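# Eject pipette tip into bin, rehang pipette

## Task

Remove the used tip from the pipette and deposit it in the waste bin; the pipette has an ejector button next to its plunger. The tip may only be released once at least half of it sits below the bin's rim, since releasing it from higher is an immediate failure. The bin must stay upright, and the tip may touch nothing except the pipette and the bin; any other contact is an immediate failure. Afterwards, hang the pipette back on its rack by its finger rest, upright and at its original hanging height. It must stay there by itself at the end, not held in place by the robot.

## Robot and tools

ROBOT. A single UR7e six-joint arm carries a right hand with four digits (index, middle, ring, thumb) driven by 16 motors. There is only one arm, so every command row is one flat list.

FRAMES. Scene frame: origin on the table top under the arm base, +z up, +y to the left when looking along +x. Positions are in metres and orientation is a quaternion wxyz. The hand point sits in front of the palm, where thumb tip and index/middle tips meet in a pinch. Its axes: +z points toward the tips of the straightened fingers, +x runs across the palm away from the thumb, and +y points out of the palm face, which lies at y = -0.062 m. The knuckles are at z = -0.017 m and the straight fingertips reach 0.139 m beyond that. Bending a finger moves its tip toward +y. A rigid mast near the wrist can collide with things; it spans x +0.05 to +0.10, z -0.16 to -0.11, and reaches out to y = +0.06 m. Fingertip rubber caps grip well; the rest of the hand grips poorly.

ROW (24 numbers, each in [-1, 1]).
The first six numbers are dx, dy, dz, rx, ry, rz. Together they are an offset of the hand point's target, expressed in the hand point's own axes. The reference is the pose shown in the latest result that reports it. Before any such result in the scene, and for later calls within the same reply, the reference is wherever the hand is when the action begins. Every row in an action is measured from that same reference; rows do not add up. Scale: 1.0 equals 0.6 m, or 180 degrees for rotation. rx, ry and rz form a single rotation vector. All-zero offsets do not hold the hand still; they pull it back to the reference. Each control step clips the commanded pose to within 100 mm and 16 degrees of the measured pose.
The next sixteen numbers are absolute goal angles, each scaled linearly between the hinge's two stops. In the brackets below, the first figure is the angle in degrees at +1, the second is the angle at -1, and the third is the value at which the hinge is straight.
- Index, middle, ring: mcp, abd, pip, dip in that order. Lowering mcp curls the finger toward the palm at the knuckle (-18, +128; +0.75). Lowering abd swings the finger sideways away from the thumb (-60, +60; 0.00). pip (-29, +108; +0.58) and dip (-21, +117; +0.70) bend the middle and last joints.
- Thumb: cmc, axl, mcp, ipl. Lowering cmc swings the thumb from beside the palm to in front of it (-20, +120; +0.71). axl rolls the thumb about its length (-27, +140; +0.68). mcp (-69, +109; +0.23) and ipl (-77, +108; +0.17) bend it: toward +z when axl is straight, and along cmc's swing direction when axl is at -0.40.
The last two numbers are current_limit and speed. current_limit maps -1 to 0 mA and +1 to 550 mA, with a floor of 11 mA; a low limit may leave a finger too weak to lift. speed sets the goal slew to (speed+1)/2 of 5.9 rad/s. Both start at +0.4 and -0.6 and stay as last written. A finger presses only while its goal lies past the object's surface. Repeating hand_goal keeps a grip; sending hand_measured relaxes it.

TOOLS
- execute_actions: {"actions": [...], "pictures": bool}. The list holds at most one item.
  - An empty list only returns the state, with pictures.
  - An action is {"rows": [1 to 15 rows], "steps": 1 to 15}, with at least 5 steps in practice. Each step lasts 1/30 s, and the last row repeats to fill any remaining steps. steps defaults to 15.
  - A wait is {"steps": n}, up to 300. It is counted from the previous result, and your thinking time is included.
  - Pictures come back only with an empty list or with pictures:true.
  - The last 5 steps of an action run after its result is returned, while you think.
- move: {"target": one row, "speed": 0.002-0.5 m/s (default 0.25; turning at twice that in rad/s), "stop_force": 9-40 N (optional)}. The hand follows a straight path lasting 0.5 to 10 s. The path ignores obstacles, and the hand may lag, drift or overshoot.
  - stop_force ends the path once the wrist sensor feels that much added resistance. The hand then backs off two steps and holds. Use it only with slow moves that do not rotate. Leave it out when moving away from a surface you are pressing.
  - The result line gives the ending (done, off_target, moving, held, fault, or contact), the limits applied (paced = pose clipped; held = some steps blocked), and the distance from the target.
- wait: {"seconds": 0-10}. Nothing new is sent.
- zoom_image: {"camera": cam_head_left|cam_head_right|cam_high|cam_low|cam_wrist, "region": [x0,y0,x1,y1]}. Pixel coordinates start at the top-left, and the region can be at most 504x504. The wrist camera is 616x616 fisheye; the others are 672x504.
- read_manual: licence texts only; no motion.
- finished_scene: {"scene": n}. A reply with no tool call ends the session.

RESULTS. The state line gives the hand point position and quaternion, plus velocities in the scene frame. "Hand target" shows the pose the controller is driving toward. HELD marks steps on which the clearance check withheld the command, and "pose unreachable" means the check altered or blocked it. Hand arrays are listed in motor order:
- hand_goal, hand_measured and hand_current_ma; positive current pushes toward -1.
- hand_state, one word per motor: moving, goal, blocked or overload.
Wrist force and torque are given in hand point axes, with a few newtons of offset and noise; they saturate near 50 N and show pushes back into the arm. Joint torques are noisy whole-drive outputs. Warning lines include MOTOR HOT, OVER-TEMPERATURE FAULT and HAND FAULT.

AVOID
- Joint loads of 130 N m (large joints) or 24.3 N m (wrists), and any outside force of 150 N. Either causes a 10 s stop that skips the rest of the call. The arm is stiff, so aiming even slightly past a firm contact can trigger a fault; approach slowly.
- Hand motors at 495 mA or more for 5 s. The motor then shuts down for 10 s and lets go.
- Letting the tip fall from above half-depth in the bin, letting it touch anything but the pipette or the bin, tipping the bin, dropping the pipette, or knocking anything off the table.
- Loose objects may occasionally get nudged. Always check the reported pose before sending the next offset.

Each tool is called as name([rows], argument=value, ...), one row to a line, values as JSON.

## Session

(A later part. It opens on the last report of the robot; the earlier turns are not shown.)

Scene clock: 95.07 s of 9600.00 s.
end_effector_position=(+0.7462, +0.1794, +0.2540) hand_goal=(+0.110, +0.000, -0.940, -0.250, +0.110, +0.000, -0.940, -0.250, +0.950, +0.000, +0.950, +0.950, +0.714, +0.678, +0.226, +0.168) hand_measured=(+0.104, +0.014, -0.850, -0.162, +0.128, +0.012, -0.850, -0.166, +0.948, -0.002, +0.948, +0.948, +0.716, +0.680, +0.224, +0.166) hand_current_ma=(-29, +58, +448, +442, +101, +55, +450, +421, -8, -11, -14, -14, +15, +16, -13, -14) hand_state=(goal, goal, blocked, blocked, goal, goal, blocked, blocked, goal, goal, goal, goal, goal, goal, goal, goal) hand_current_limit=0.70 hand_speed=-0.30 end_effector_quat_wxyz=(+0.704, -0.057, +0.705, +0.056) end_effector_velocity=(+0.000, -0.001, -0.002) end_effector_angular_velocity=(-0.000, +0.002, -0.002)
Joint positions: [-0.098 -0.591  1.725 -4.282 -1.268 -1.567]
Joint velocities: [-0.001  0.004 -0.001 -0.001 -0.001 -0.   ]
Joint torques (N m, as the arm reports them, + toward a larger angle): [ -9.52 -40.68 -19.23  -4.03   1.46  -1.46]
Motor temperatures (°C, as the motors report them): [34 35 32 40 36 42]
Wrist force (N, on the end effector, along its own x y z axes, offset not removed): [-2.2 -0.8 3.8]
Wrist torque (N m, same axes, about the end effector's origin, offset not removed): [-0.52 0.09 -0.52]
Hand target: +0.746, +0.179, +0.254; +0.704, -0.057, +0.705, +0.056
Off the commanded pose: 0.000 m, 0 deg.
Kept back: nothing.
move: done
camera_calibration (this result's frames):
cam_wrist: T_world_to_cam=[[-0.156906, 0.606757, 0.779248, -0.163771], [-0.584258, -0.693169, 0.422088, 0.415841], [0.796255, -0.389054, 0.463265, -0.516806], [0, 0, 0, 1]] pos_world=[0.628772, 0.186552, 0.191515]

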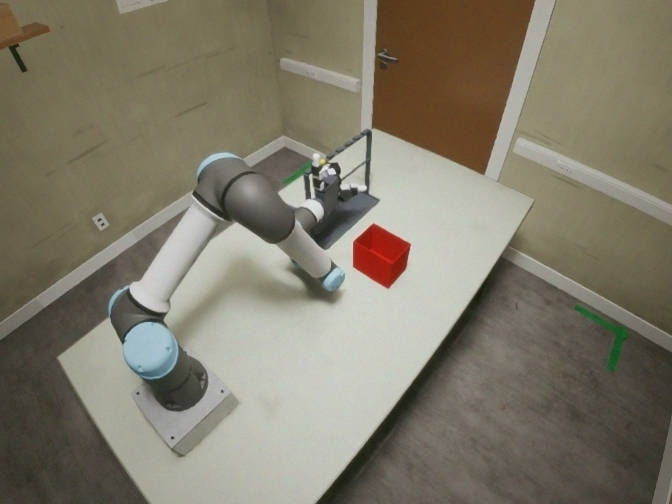

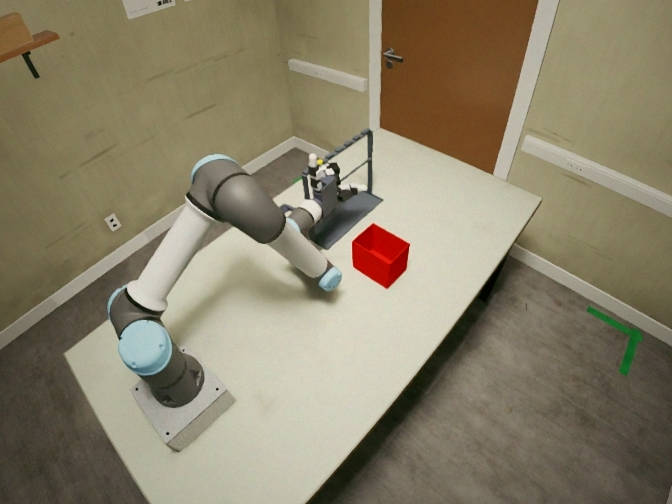

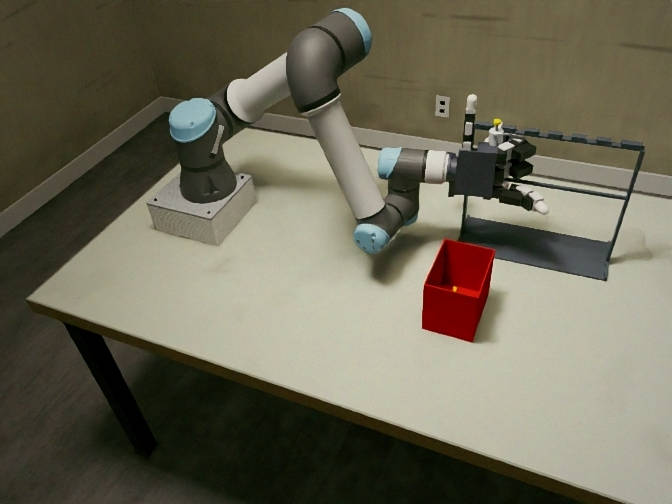

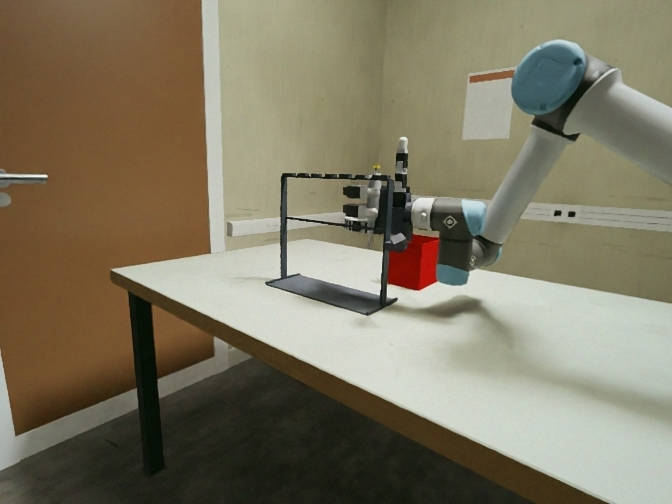

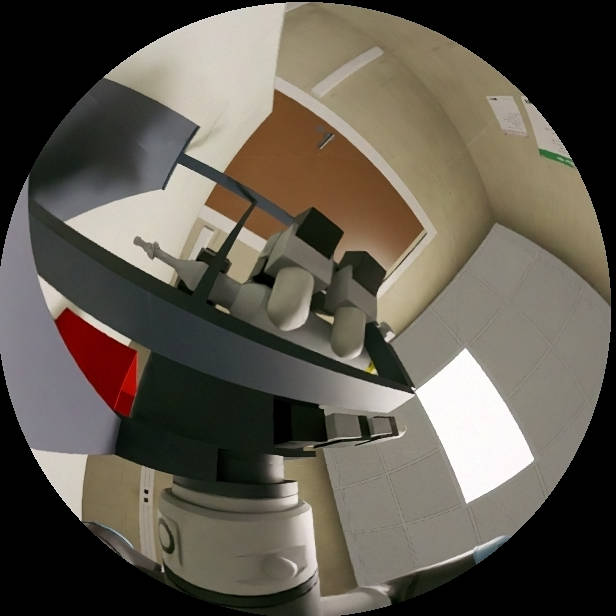

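move(target=[0.005,0,0,0,0,0, 0.11,0,-0.94,-0.25, 0.11,0,-0.94,-0.25, 0.95,0,0.95,0.95, 0.714,0.678,0.226,0.168, 0.7,-0.3], speed=0.006)

zoom_image(camera="cam_low", region=[345, 155, 405, 215])

Scene clock: 96.17 s of 9600.00 s.
end_effector_position=(+0.7462, +0.1794, +0.2511) hand_goal=(+0.110, +0.000, -0.940, -0.250, +0.110, +0.000, -0.940, -0.250, +0.950, +0.000, +0.950, +0.950, +0.714, +0.678, +0.226, +0.168) hand_measured=(+0.104, +0.004, -0.850, -0.162, +0.128, +0.004, -0.850, -0.166, +0.948, -0.002, +0.948, +0.948, +0.716, +0.680, +0.224, +0.166) hand_current_ma=(-29, +17, +448, +442, +101, +13, +450, +421, -8, -11, -14, -14, +15, +16, -13, -14) hand_state=(goal, moving, blocked, blocked, goal, moving, blocked, blocked, goal, goal, goal, goal, goal, goal, goal, goal) hand_current_limit=0.70 hand_speed=-0.30 end_effector_quat_wxyz=(+0.704, -0.057, +0.705, +0.056) end_effector_velocity=(+0.000, -0.000, -0.000) end_effector_angular_velocity=(+0.000, -0.000, -0.001)
Joint positions: [-0.098 -0.584  1.722 -4.286 -1.268 -1.567]
Joint velocities: [ 0.     0.001 -0.    -0.    -0.002  0.   ]
Joint torques (N m, as the arm reports them, + toward a larger angle): [ -6.44 -36.66 -16.8   -2.85  -0.1   -1.49]
Motor temperatures (°C, as the motors report them): [34 35 32 40 36 42]
Wrist force (N, on the end effector, along its own x y z axes, offset not removed): [-6.9 -0.6 0.4]
Wrist torque (N m, same axes, about the end effector's origin, offset not removed): [-0.13 0.35 -0.54]
Hand target: +0.746, +0.179, +0.251; +0.704, -0.057, +0.705, +0.056
Off the commanded pose: 0.000 m, 0 deg.
Kept back: nothing.
move: done
camera_calibration (this result's frames):
cam_wrist: T_world_to_cam=[[-0.156945, 0.606756, 0.779241, -0.161423], [-0.584252, -0.693183, 0.422074, 0.417086], [0.796253, -0.38903, 0.46329, -0.515444], [0, 0, 0, 1]] pos_world=[0.628772, 0.186538, 0.188546]

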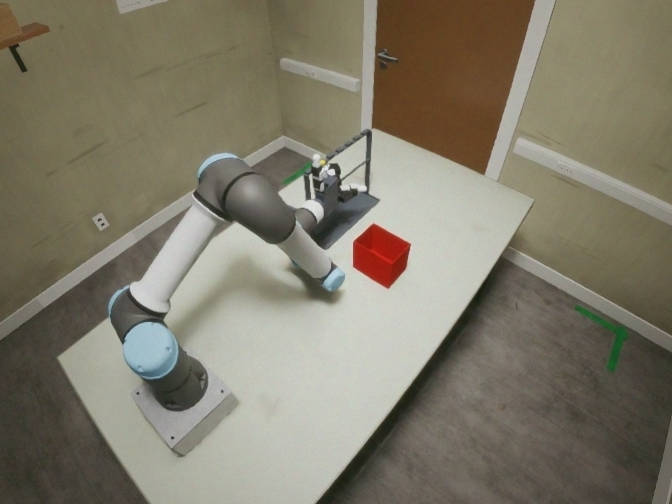

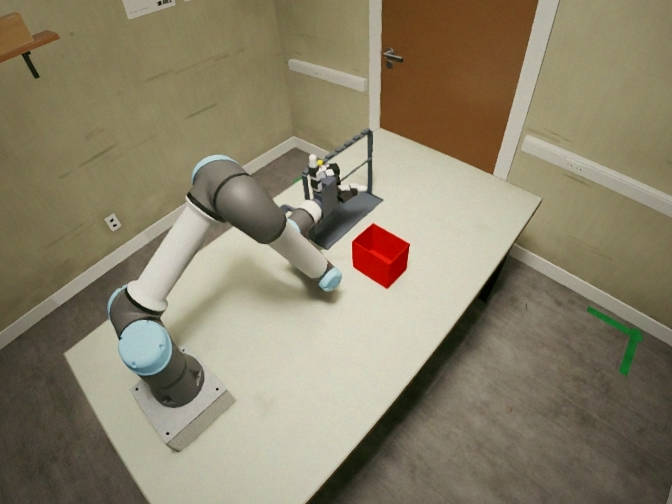

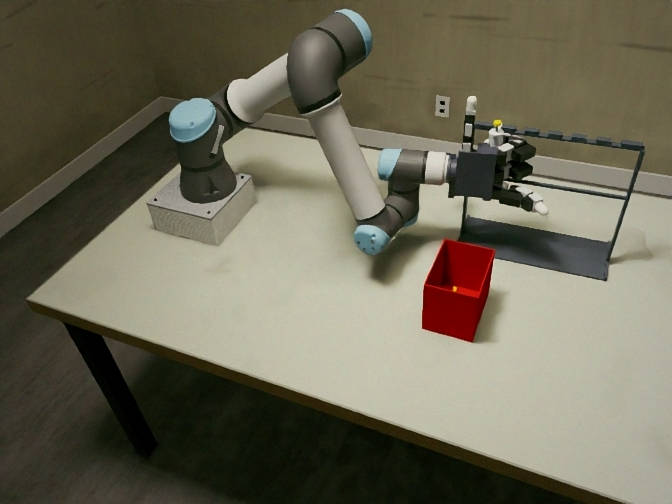

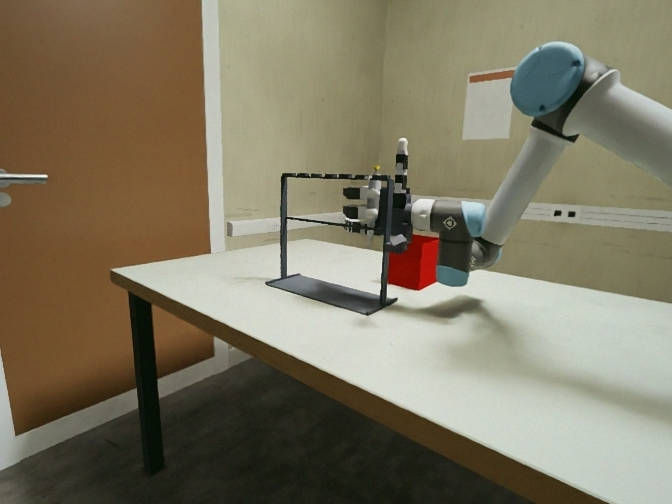

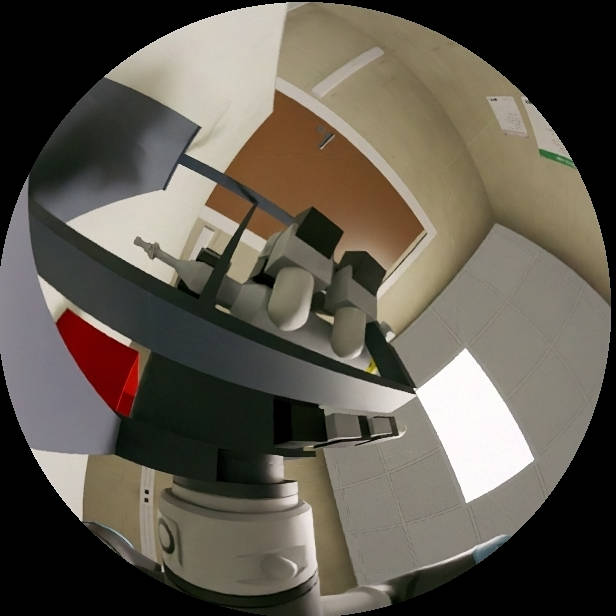

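Region (345, 155, 405, 215) of cam_low's 672x504 image, scaled by 8.400, with more detail than that image has.

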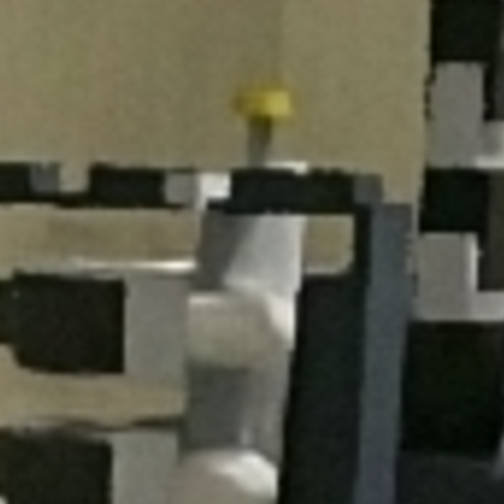

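execute_actions([
  {"rows": [[0,0,0,0,0,0, 0.13,0,0.576,0.696, 0.13,0,0.576,0.696, 0.95,0,0.95,0.95, 0.714,0.678,0.226,0.168, 0.7,-0.4]], "steps": 15},
])

move(target=[0,0,0,0,0,0, 0.754,0,0.576,0.696, 0.754,0,0.576,0.696, 0.95,0,0.95,0.95, 0.714,0.678,0.226,0.168, 0.7,-0.2])

move(target=[0,-0.16,-0.025,0,0,0, 0.754,0,0.576,0.696, 0.754,0,0.576,0.696, 0.95,0,0.95,0.95, 0.714,0.678,0.226,0.168, 0.7,-0.2], speed=0.12)

zoom_image(camera="cam_low", region=[325, 150, 425, 260])

zoom_image(camera="cam_high", region=[450, 100, 560, 230])

Scene clock: 96.83 s of 9600.00 s.
end_effector_position=(+0.7462, +0.1794, +0.2510) hand_goal=(+0.130, +0.000, +0.576, +0.696, +0.130, +0.000, +0.576, +0.696, +0.950, +0.000, +0.950, +0.950, +0.714, +0.678, +0.226, +0.168) hand_measured=(+0.126, +0.000, -0.586, +0.106, +0.132, +0.000, -0.582, +0.104, +0.948, -0.002, +0.948, +0.948, +0.716, +0.680, +0.224, +0.166) hand_current_ma=(-17, +3, -84, -78, +14, +3, -81, -79, -8, -11, -14, -14, +15, +16, -13, -14) hand_state=(goal, goal, moving, moving, goal, goal, moving, moving, goal, goal, goal, goal, goal, goal, goal, goal) hand_current_limit=0.70 hand_speed=-0.40 end_effector_quat_wxyz=(+0.704, -0.057, +0.705, +0.056) end_effector_velocity=(-0.000, +0.001, +0.000) end_effector_angular_velocity=(+0.000, -0.000, +0.003)
Joint positions: [-0.098 -0.584  1.722 -4.286 -1.268 -1.567]
Joint velocities: [-0.    -0.    -0.     0.     0.003  0.   ]
Joint torques (N m, as the arm reports them, + toward a larger angle): [ -4.25 -45.45 -15.48  -2.41  -1.03  -1.61]
Motor temperatures (°C, as the motors report them): [34 35 32 40 36 42]
Wrist force (N, on the end effector, along its own x y z axes, offset not removed): [-3.7 -5.8 0.9]
Wrist torque (N m, same axes, about the end effector's origin, offset not removed): [-0.71 0.48 -0.55]
Steps of this call (steps 1 to 10: nothing new was sent; steps 11 to 20: the first 10 steps of this action). Readings (end_effector_position | what the end effector reports):
11: (+0.7462, +0.1794, +0.2511) | hand_goal=(+0.130, +0.000, +0.576, +0.696, +0.130, +0.000, +0.576, +0.696, +0.950, +0.000, +0.950, +0.950, +0.714, +0.678, +0.226, +0.168) hand_measured=(+0.104, +0.004, -0.850, -0.162, +0.128, +0.002, -0.850, -0.166, +0.948, -0.002, +0.948, +0.948, +0.716, +0.680, +0.224, +0.166) hand_current_ma=(-29, +16, +448, +442, +101, +12, +450, +421, -8, -11, -14, -14, +15, +16, -13, -14) hand_state=(moving, goal, moving, moving, moving, goal, moving, moving, goal, goal, goal, goal, goal, goal, goal, goal) hand_current_limit=0.70 hand_speed=-0.40
12: (+0.7462, +0.1794, +0.2510) | hand_goal=(+0.130, +0.000, +0.576, +0.696, +0.130, +0.000, +0.576, +0.696, +0.950, +0.000, +0.950, +0.950, +0.714, +0.678, +0.226, +0.168) hand_measured=(+0.106, +0.004, -0.850, -0.162, +0.130, +0.002, -0.848, -0.166, +0.948, -0.002, +0.948, +0.948, +0.716, +0.680, +0.224, +0.166) hand_current_ma=(-116, +15, +229, +185, +7, +12, +257, +171, -8, -11, -14, -14, +15, +16, -13, -14) hand_state=(moving, goal, moving, moving, moving, goal, moving, moving, goal, goal, goal, goal, goal, goal, goal, goal) hand_current_limit=0.70 hand_speed=-0.40
14: (+0.7462, +0.1794, +0.2510) | hand_goal=(+0.130, +0.000, +0.576, +0.696, +0.130, +0.000, +0.576, +0.696, +0.950, +0.000, +0.950, +0.950, +0.714, +0.678, +0.226, +0.168) hand_measured=(+0.116, +0.002, -0.832, -0.144, +0.134, +0.002, -0.830, -0.148, +0.948, -0.002, +0.948, +0.948, +0.716, +0.680, +0.224, +0.166) hand_current_ma=(-20, +7, -97, -89, +15, +5, -93, -92, -8, -11, -14, -14, +15, +16, -13, -14) hand_state=(moving, goal, moving, moving, goal, moving, moving, moving, goal, goal, goal, goal, goal, goal, goal, goal) hand_current_limit=0.70 hand_speed=-0.40
18: (+0.7462, +0.1794, +0.2510) | hand_goal=(+0.130, +0.000, +0.576, +0.696, +0.130, +0.000, +0.576, +0.696, +0.950, +0.000, +0.950, +0.950, +0.714, +0.678, +0.226, +0.168) hand_measured=(+0.126, +0.002, -0.676, +0.016, +0.132, +0.002, -0.674, +0.014, +0.948, -0.002, +0.948, +0.948, +0.716, +0.680, +0.224, +0.166) hand_current_ma=(-17, +5, -85, -79, +14, +5, -82, -79, -8, -11, -14, -14, +15, +16, -13, -14) hand_state=(goal, goal, moving, moving, goal, goal, moving, moving, goal, goal, goal, goal, goal, goal, goal, goal) hand_current_limit=0.70 hand_speed=-0.40
20: the state above

Scene clock: 98.67 s of 9600.00 s.
end_effector_position=(+0.7462, +0.1794, +0.2511) hand_goal=(+0.754, +0.000, +0.576, +0.696, +0.754, +0.000, +0.576, +0.696, +0.950, +0.000, +0.950, +0.950, +0.714, +0.678, +0.226, +0.168) hand_measured=(+0.752, -0.002, +0.574, +0.694, +0.752, -0.002, +0.574, +0.694, +0.948, -0.002, +0.948, +0.948, +0.716, +0.680, +0.224, +0.166) hand_current_ma=(-13, -13, -13, -15, -12, -12, -13, -15, -8, -11, -14, -14, +15, +16, -13, -14) hand_state=(goal, goal, goal, goal, goal, goal, goal, goal, goal, goal, goal, goal, goal, goal, goal, goal) hand_current_limit=0.70 hand_speed=-0.20 end_effector_quat_wxyz=(+0.704, -0.057, +0.705, +0.056) end_effector_velocity=(-0.000, -0.001, +0.000) end_effector_angular_velocity=(+0.000, -0.001, -0.001)
Joint positions: [-0.098 -0.584  1.722 -4.286 -1.268 -1.567]
Joint velocities: [-0.001  0.     0.001 -0.001  0.     0.   ]
Joint torques (N m, as the arm reports them, + toward a larger angle): [ -4.1  -58.54 -14.49  -0.65  -1.15  -1.51]
Motor temperatures (°C, as the motors report them): [34 35 32 40 36 42]
Wrist force (N, on the end effector, along its own x y z axes, offset not removed): [-4.5 0.1 3.6]
Wrist torque (N m, same axes, about the end effector's origin, offset not removed): [-0.36 0.65 -0.37]
Hand target: +0.746, +0.179, +0.251; +0.704, -0.057, +0.705, +0.056
Off your previous action's commanded pose: 0.000 m, 0 deg at its last step (step 5 of this call).
Off the commanded pose: 0.000 m, 0 deg.
Kept back: nothing.
move: done
camera_calibration (this result's frames):
cam_wrist: T_world_to_cam=[[-0.156948, 0.606756, 0.77924, -0.161421], [-0.584253, -0.693183, 0.422072, 0.417088], [0.796251, -0.38903, 0.463293, -0.515445], [0, 0, 0, 1]] pos_world=[0.628774, 0.186538, 0.188547]

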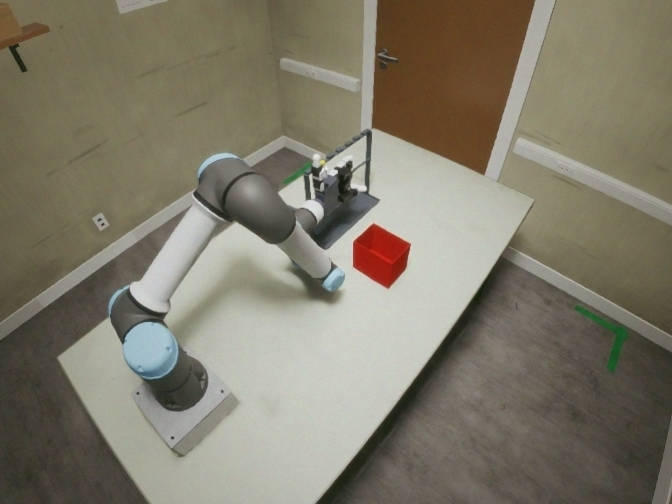

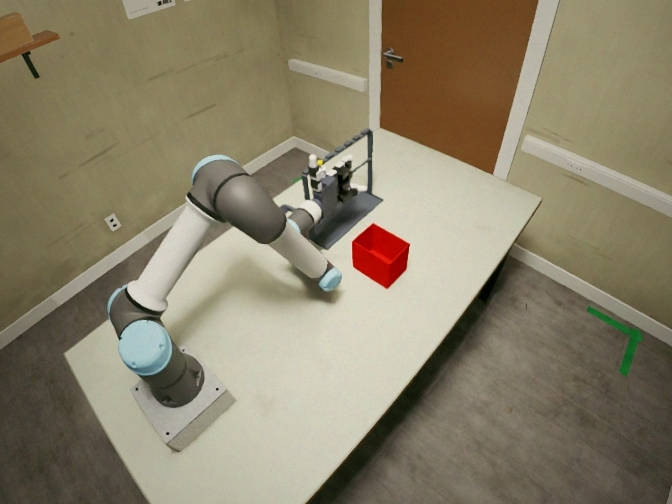

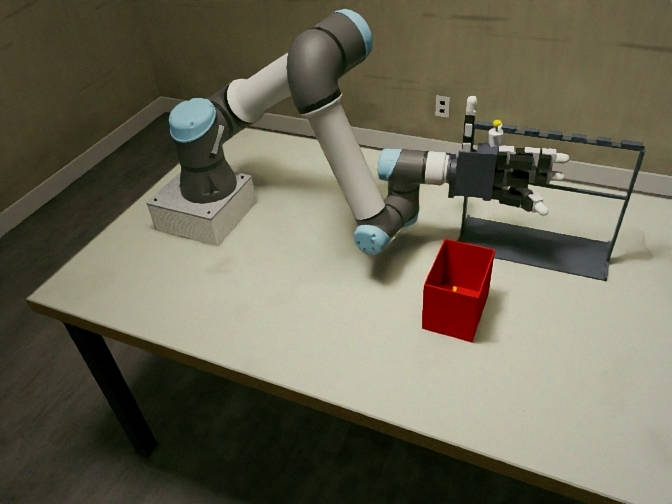

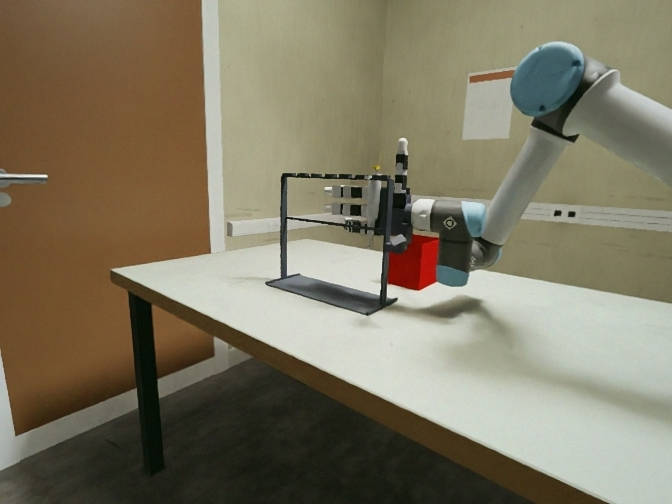

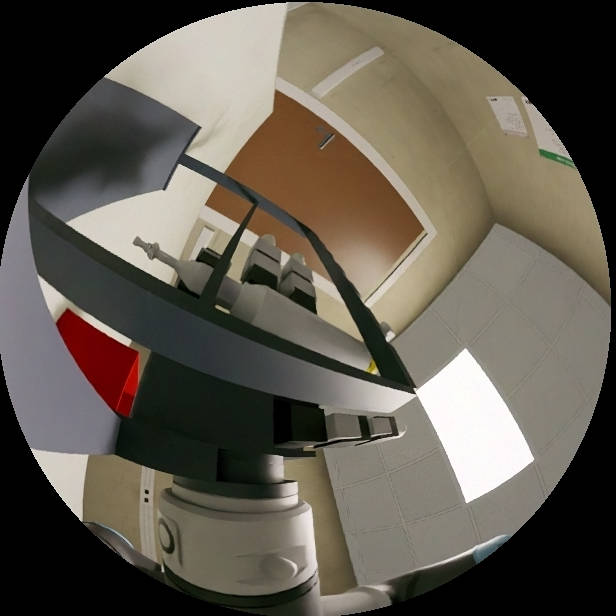

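Scene clock: 99.97 s of 9600.00 s.
end_effector_position=(+0.7466, +0.0824, +0.2514) hand_goal=(+0.754, +0.000, +0.576, +0.696, +0.754, +0.000, +0.576, +0.696, +0.950, +0.000, +0.950, +0.950, +0.714, +0.678, +0.226, +0.168) hand_measured=(+0.752, -0.002, +0.574, +0.694, +0.752, -0.002, +0.574, +0.694, +0.948, -0.002, +0.948, +0.948, +0.716, +0.680, +0.224, +0.166) hand_current_ma=(-11, -13, -13, -15, -10, -12, -13, -15, -8, -11, -14, -14, +14, +16, -13, -14) hand_state=(goal, goal, goal, goal, goal, goal, goal, goal, goal, goal, goal, goal, goal, goal, goal, goal) hand_current_limit=0.70 hand_speed=-0.20 end_effector_quat_wxyz=(+0.704, -0.057, +0.705, +0.056) end_effector_velocity=(-0.000, -0.002, -0.001) end_effector_angular_velocity=(+0.000, +0.002, -0.000)
Joint positions: [-0.281 -0.585  1.727 -4.29  -1.086 -1.565]
Joint velocities: [-0.004  0.     0.001  0.     0.004 -0.   ]
Joint torques (N m, as the arm reports them, + toward a larger angle): [-13.18 -39.59 -17.77  -0.25   1.8    1.53]
Motor temperatures (°C, as the motors report them): [34 35 32 40 36 42]
Wrist force (N, on the end effector, along its own x y z axes, offset not removed): [0.0 -3.8 0.4]
Wrist torque (N m, same axes, about the end effector's origin, offset not removed): [-0.73 0.15 -0.19]
Hand target: +0.747, +0.082, +0.251; +0.704, -0.057, +0.705, +0.056
Off the commanded pose: 0.000 m, 0 deg.
Kept back: nothing.
move: done
camera_calibration (this result's frames):
cam_wrist: T_world_to_cam=[[-0.157002, 0.606466, 0.779455, -0.102743], [-0.584307, -0.693328, 0.421759, 0.350098], [0.7962, -0.389224, 0.463216, -0.553534], [0, 0, 0, 1]] pos_world=[0.629158, 0.089594, 0.188832]

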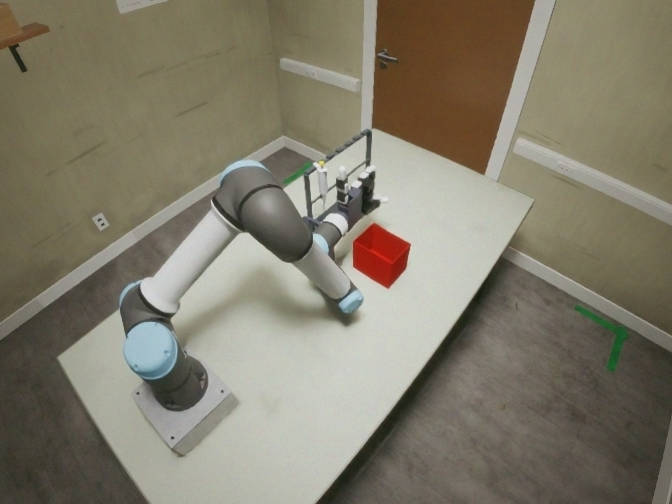

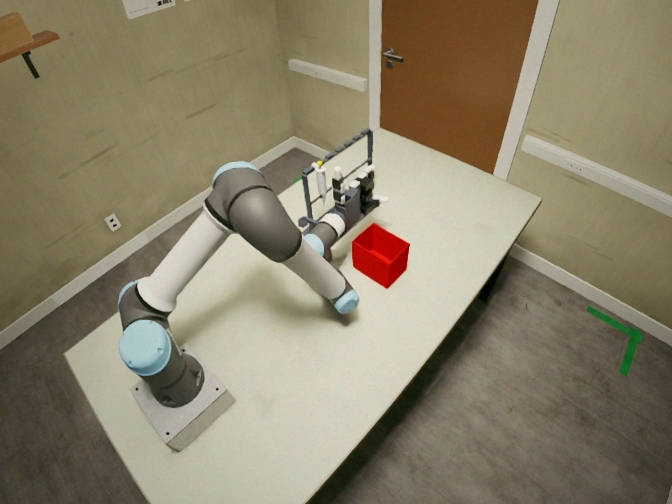

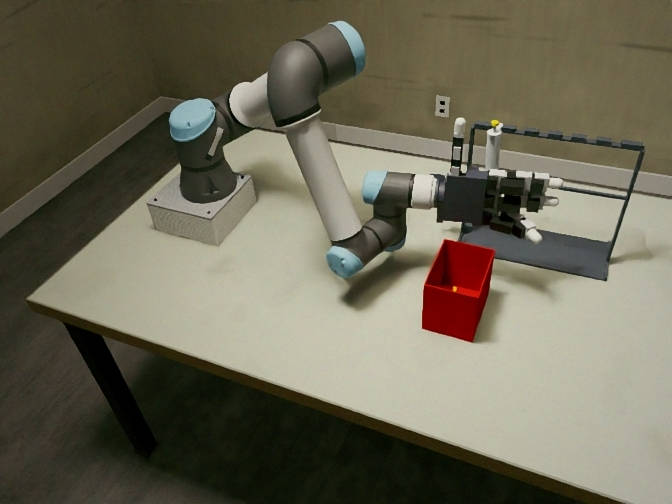

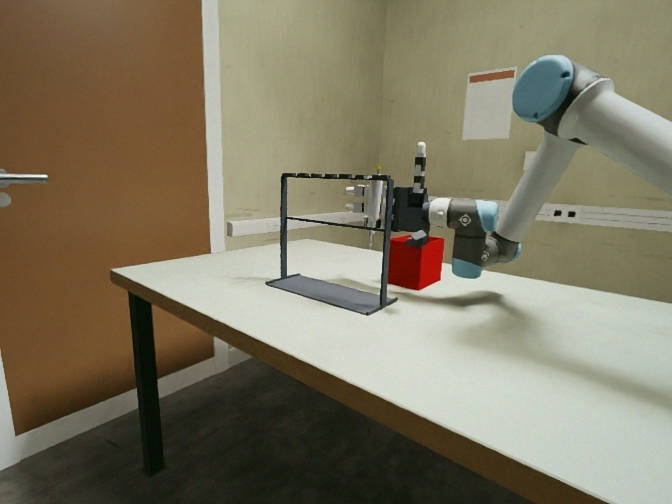

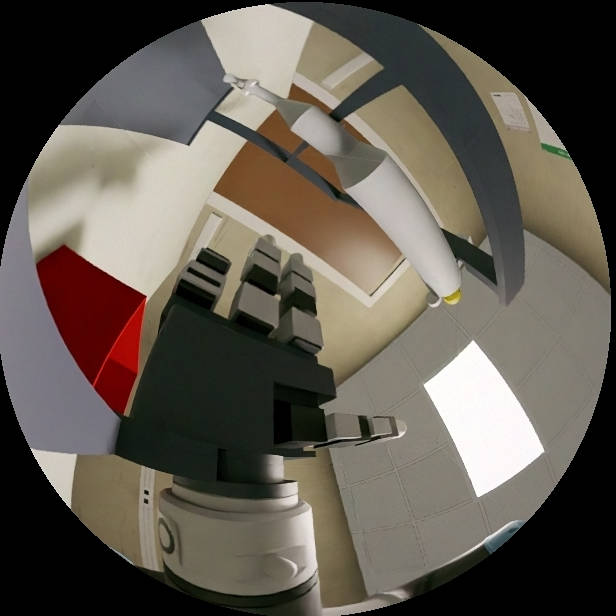

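Region (325, 150, 425, 260) of cam_low's 672x504 image, scaled by 4.582, with more detail than that image has; it fills the left 458 columns of this view, and the rest is white.

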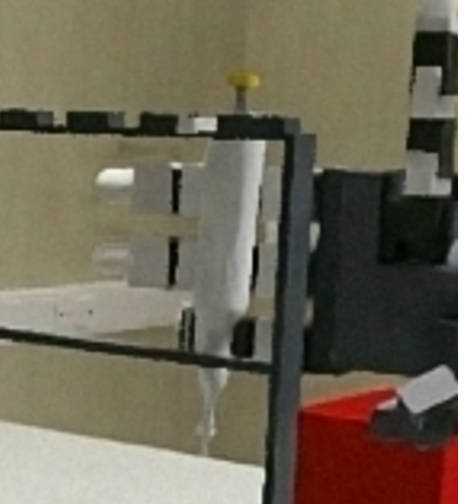

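Region (450, 100, 560, 230) of cam_high's 672x504 image, scaled by 3.877, with more detail than that image has; it fills the left 426 columns of this view, and the rest is white.

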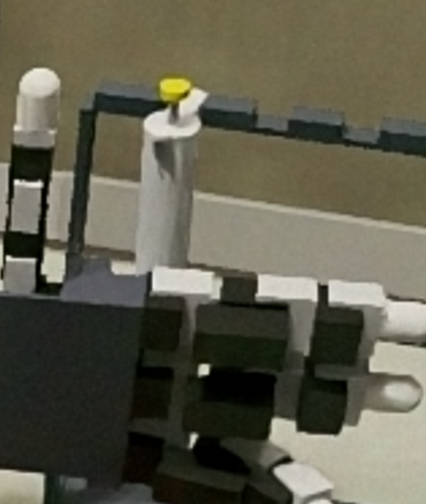

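execute_actions([
  {"steps": 20},
], pictures=true)

zoom_image(camera="cam_low", region=[345, 155, 405, 215])

Scene clock: 100.63 s of 9600.00 s.
end_effector_position=(+0.7466, +0.0822, +0.2514) hand_goal=(+0.754, +0.000, +0.576, +0.696, +0.754, +0.000, +0.576, +0.696, +0.950, +0.000, +0.950, +0.950, +0.714, +0.678, +0.226, +0.168) hand_measured=(+0.752, -0.002, +0.574, +0.694, +0.752, -0.002, +0.574, +0.694, +0.948, -0.002, +0.948, +0.948, +0.716, +0.680, +0.224, +0.166) hand_current_ma=(-11, -13, -13, -15, -10, -12, -13, -15, -8, -11, -14, -14, +14, +16, -13, -14) hand_state=(goal, goal, goal, goal, goal, goal, goal, goal, goal, goal, goal, goal, goal, goal, goal, goal) hand_current_limit=0.70 hand_speed=-0.20 end_effector_quat_wxyz=(+0.704, -0.057, +0.705, +0.056) end_effector_velocity=(-0.000, -0.000, +0.000) end_effector_angular_velocity=(-0.000, -0.001, +0.001)
Joint positions: [-0.281 -0.585  1.727 -4.29  -1.086 -1.565]
Joint velocities: [-0.    -0.     0.    -0.002  0.001  0.   ]
Joint torques (N m, as the arm reports them, + toward a larger angle): [-12.07 -39.75 -17.3   -0.33   1.37   1.42]
Motor temperatures (°C, as the motors report them): [34 35 32 40 36 42]
Wrist force (N, on the end effector, along its own x y z axes, offset not removed): [-2.6 -1.1 -0.5]
Wrist torque (N m, same axes, about the end effector's origin, offset not removed): [-0.01 0.60 -0.33]
Hand target: +0.747, +0.082, +0.251; +0.704, -0.057, +0.705, +0.056
Off the commanded pose: 0.000 m, 0 deg.
Kept back: nothing.
Steps of this call (steps 1 to 20: nothing new was sent). Readings (end_effector_position | what the end effector reports):
1: (+0.7466, +0.0823, +0.2514) | hand_goal=(+0.754, +0.000, +0.576, +0.696, +0.754, +0.000, +0.576, +0.696, +0.950, +0.000, +0.950, +0.950, +0.714, +0.678, +0.226, +0.168) hand_measured=(+0.752, -0.002, +0.574, +0.694, +0.752, -0.002, +0.574, +0.694, +0.948, -0.002, +0.948, +0.948, +0.716, +0.680, +0.224, +0.166) hand_current_ma=(-11, -13, -13, -15, -10, -12, -13, -15, -8, -11, -14, -14, +14, +16, -13, -14) hand_state=(goal, goal, goal, goal, goal, goal, goal, goal, goal, goal, goal, goal, goal, goal, goal, goal) hand_current_limit=0.70 hand_speed=-0.20
2: (+0.7466, +0.0823, +0.2514) | hand_goal=(+0.754, +0.000, +0.576, +0.696, +0.754, +0.000, +0.576, +0.696, +0.950, +0.000, +0.950, +0.950, +0.714, +0.678, +0.226, +0.168) hand_measured=(+0.752, -0.002, +0.574, +0.694, +0.752, -0.002, +0.574, +0.694, +0.948, -0.002, +0.948, +0.948, +0.716, +0.680, +0.224, +0.166) hand_current_ma=(-11, -13, -13, -15, -10, -12, -13, -15, -8, -11, -14, -14, +14, +16, -13, -14) hand_state=(goal, goal, goal, goal, goal, goal, goal, goal, goal, goal, goal, goal, goal, goal, goal, goal) hand_current_limit=0.70 hand_speed=-0.20
4: (+0.7466, +0.0823, +0.2514) | hand_goal=(+0.754, +0.000, +0.576, +0.696, +0.754, +0.000, +0.576, +0.696, +0.950, +0.000, +0.950, +0.950, +0.714, +0.678, +0.226, +0.168) hand_measured=(+0.752, -0.002, +0.574, +0.694, +0.752, -0.002, +0.574, +0.694, +0.948, -0.002, +0.948, +0.948, +0.716, +0.680, +0.224, +0.166) hand_current_ma=(-11, -13, -13, -15, -10, -12, -13, -15, -8, -11, -14, -14, +14, +16, -13, -14) hand_state=(goal, goal, goal, goal, goal, goal, goal, goal, goal, goal, goal, goal, goal, goal, goal, goal) hand_current_limit=0.70 hand_speed=-0.20
8: (+0.7466, +0.0822, +0.2514) | hand_goal=(+0.754, +0.000, +0.576, +0.696, +0.754, +0.000, +0.576, +0.696, +0.950, +0.000, +0.950, +0.950, +0.714, +0.678, +0.226, +0.168) hand_measured=(+0.752, -0.002, +0.574, +0.694, +0.752, -0.002, +0.574, +0.694, +0.948, -0.002, +0.948, +0.948, +0.716, +0.680, +0.224, +0.166) hand_current_ma=(-11, -13, -13, -15, -10, -12, -13, -15, -8, -11, -14, -14, +14, +16, -13, -14) hand_state=(goal, goal, goal, goal, goal, goal, goal, goal, goal, goal, goal, goal, goal, goal, goal, goal) hand_current_limit=0.70 hand_speed=-0.20
20: the state above
camera_calibration (this result's frames):
cam_wrist: T_world_to_cam=[[-0.157014, 0.606463, 0.779454, -0.102634], [-0.584294, -0.693339, 0.42176, 0.349977], [0.796208, -0.389208, 0.463217, -0.553604], [0, 0, 0, 1]] pos_world=[0.629159, 0.0894294, 0.188831]

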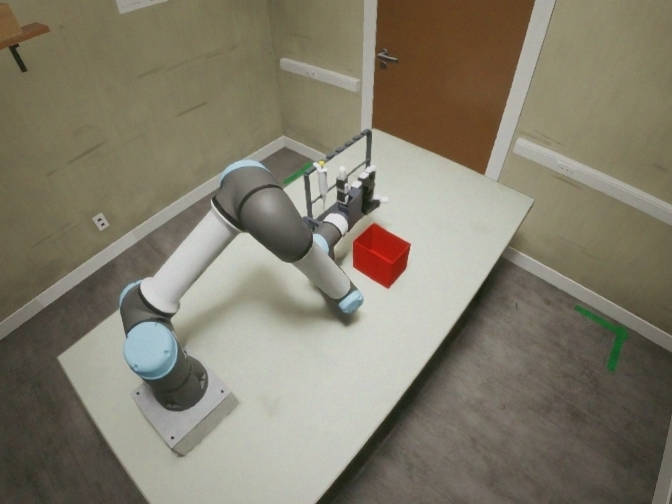

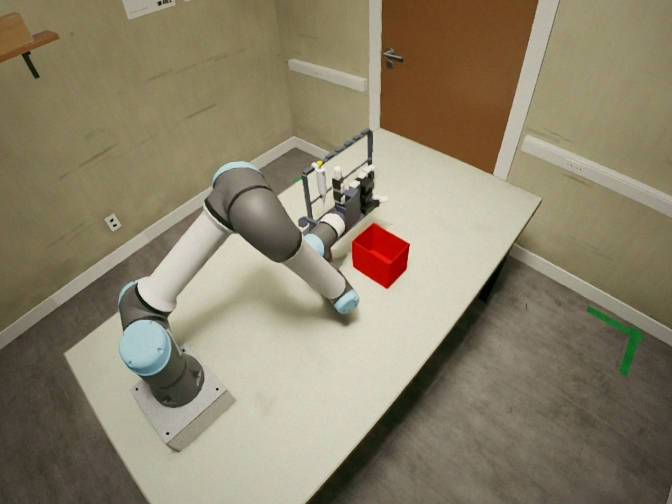

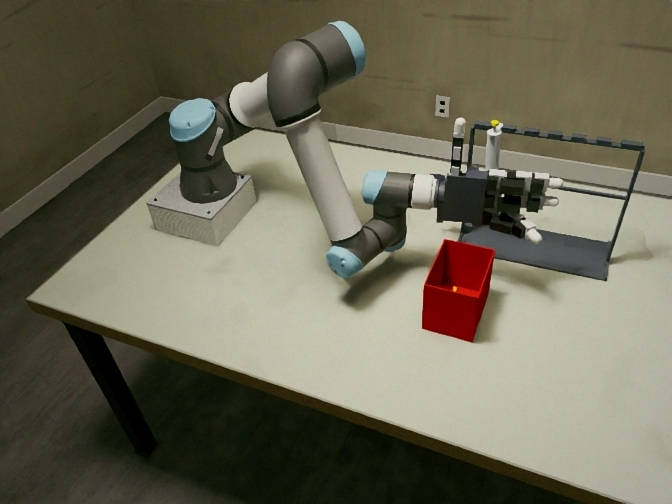

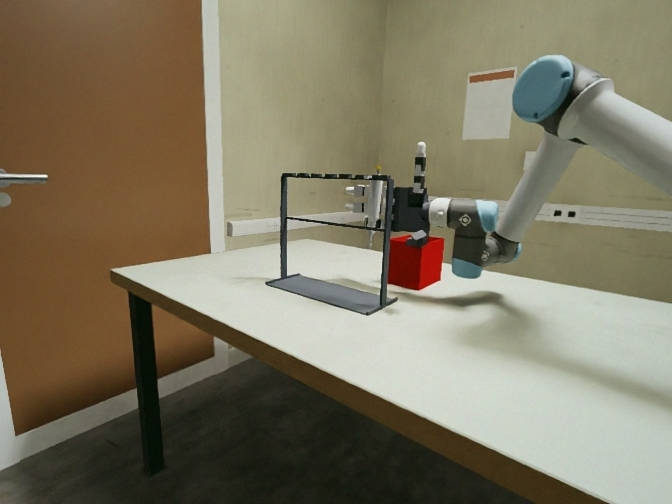

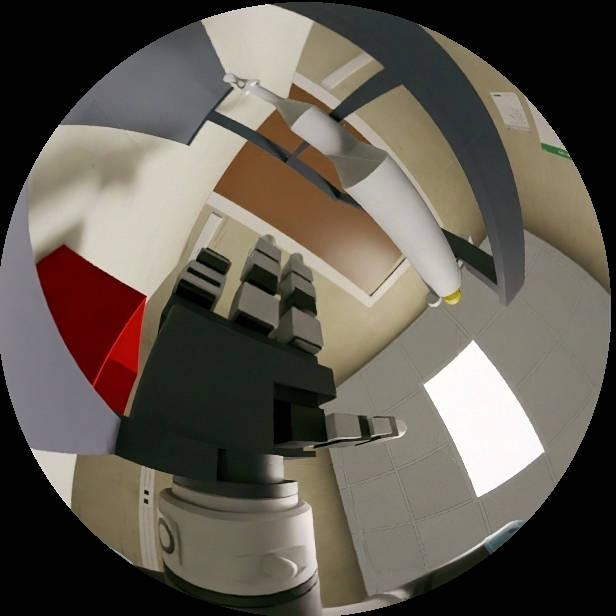

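Region (345, 155, 405, 215) of cam_low's 672x504 image, scaled by 8.400, with more detail than that image has.

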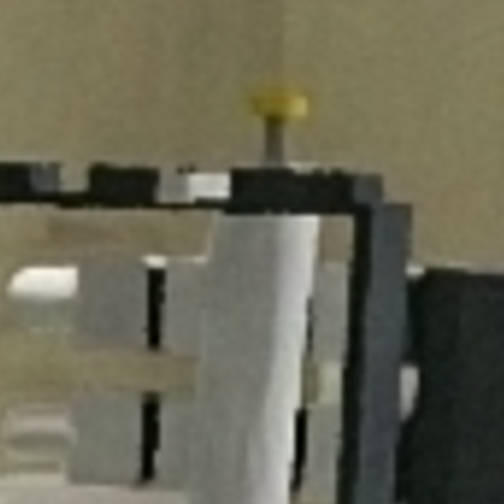

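The pipette is hanging stably and the tip is in the bin.

finished_scene(scene=1)

The scene is finished: the task was done.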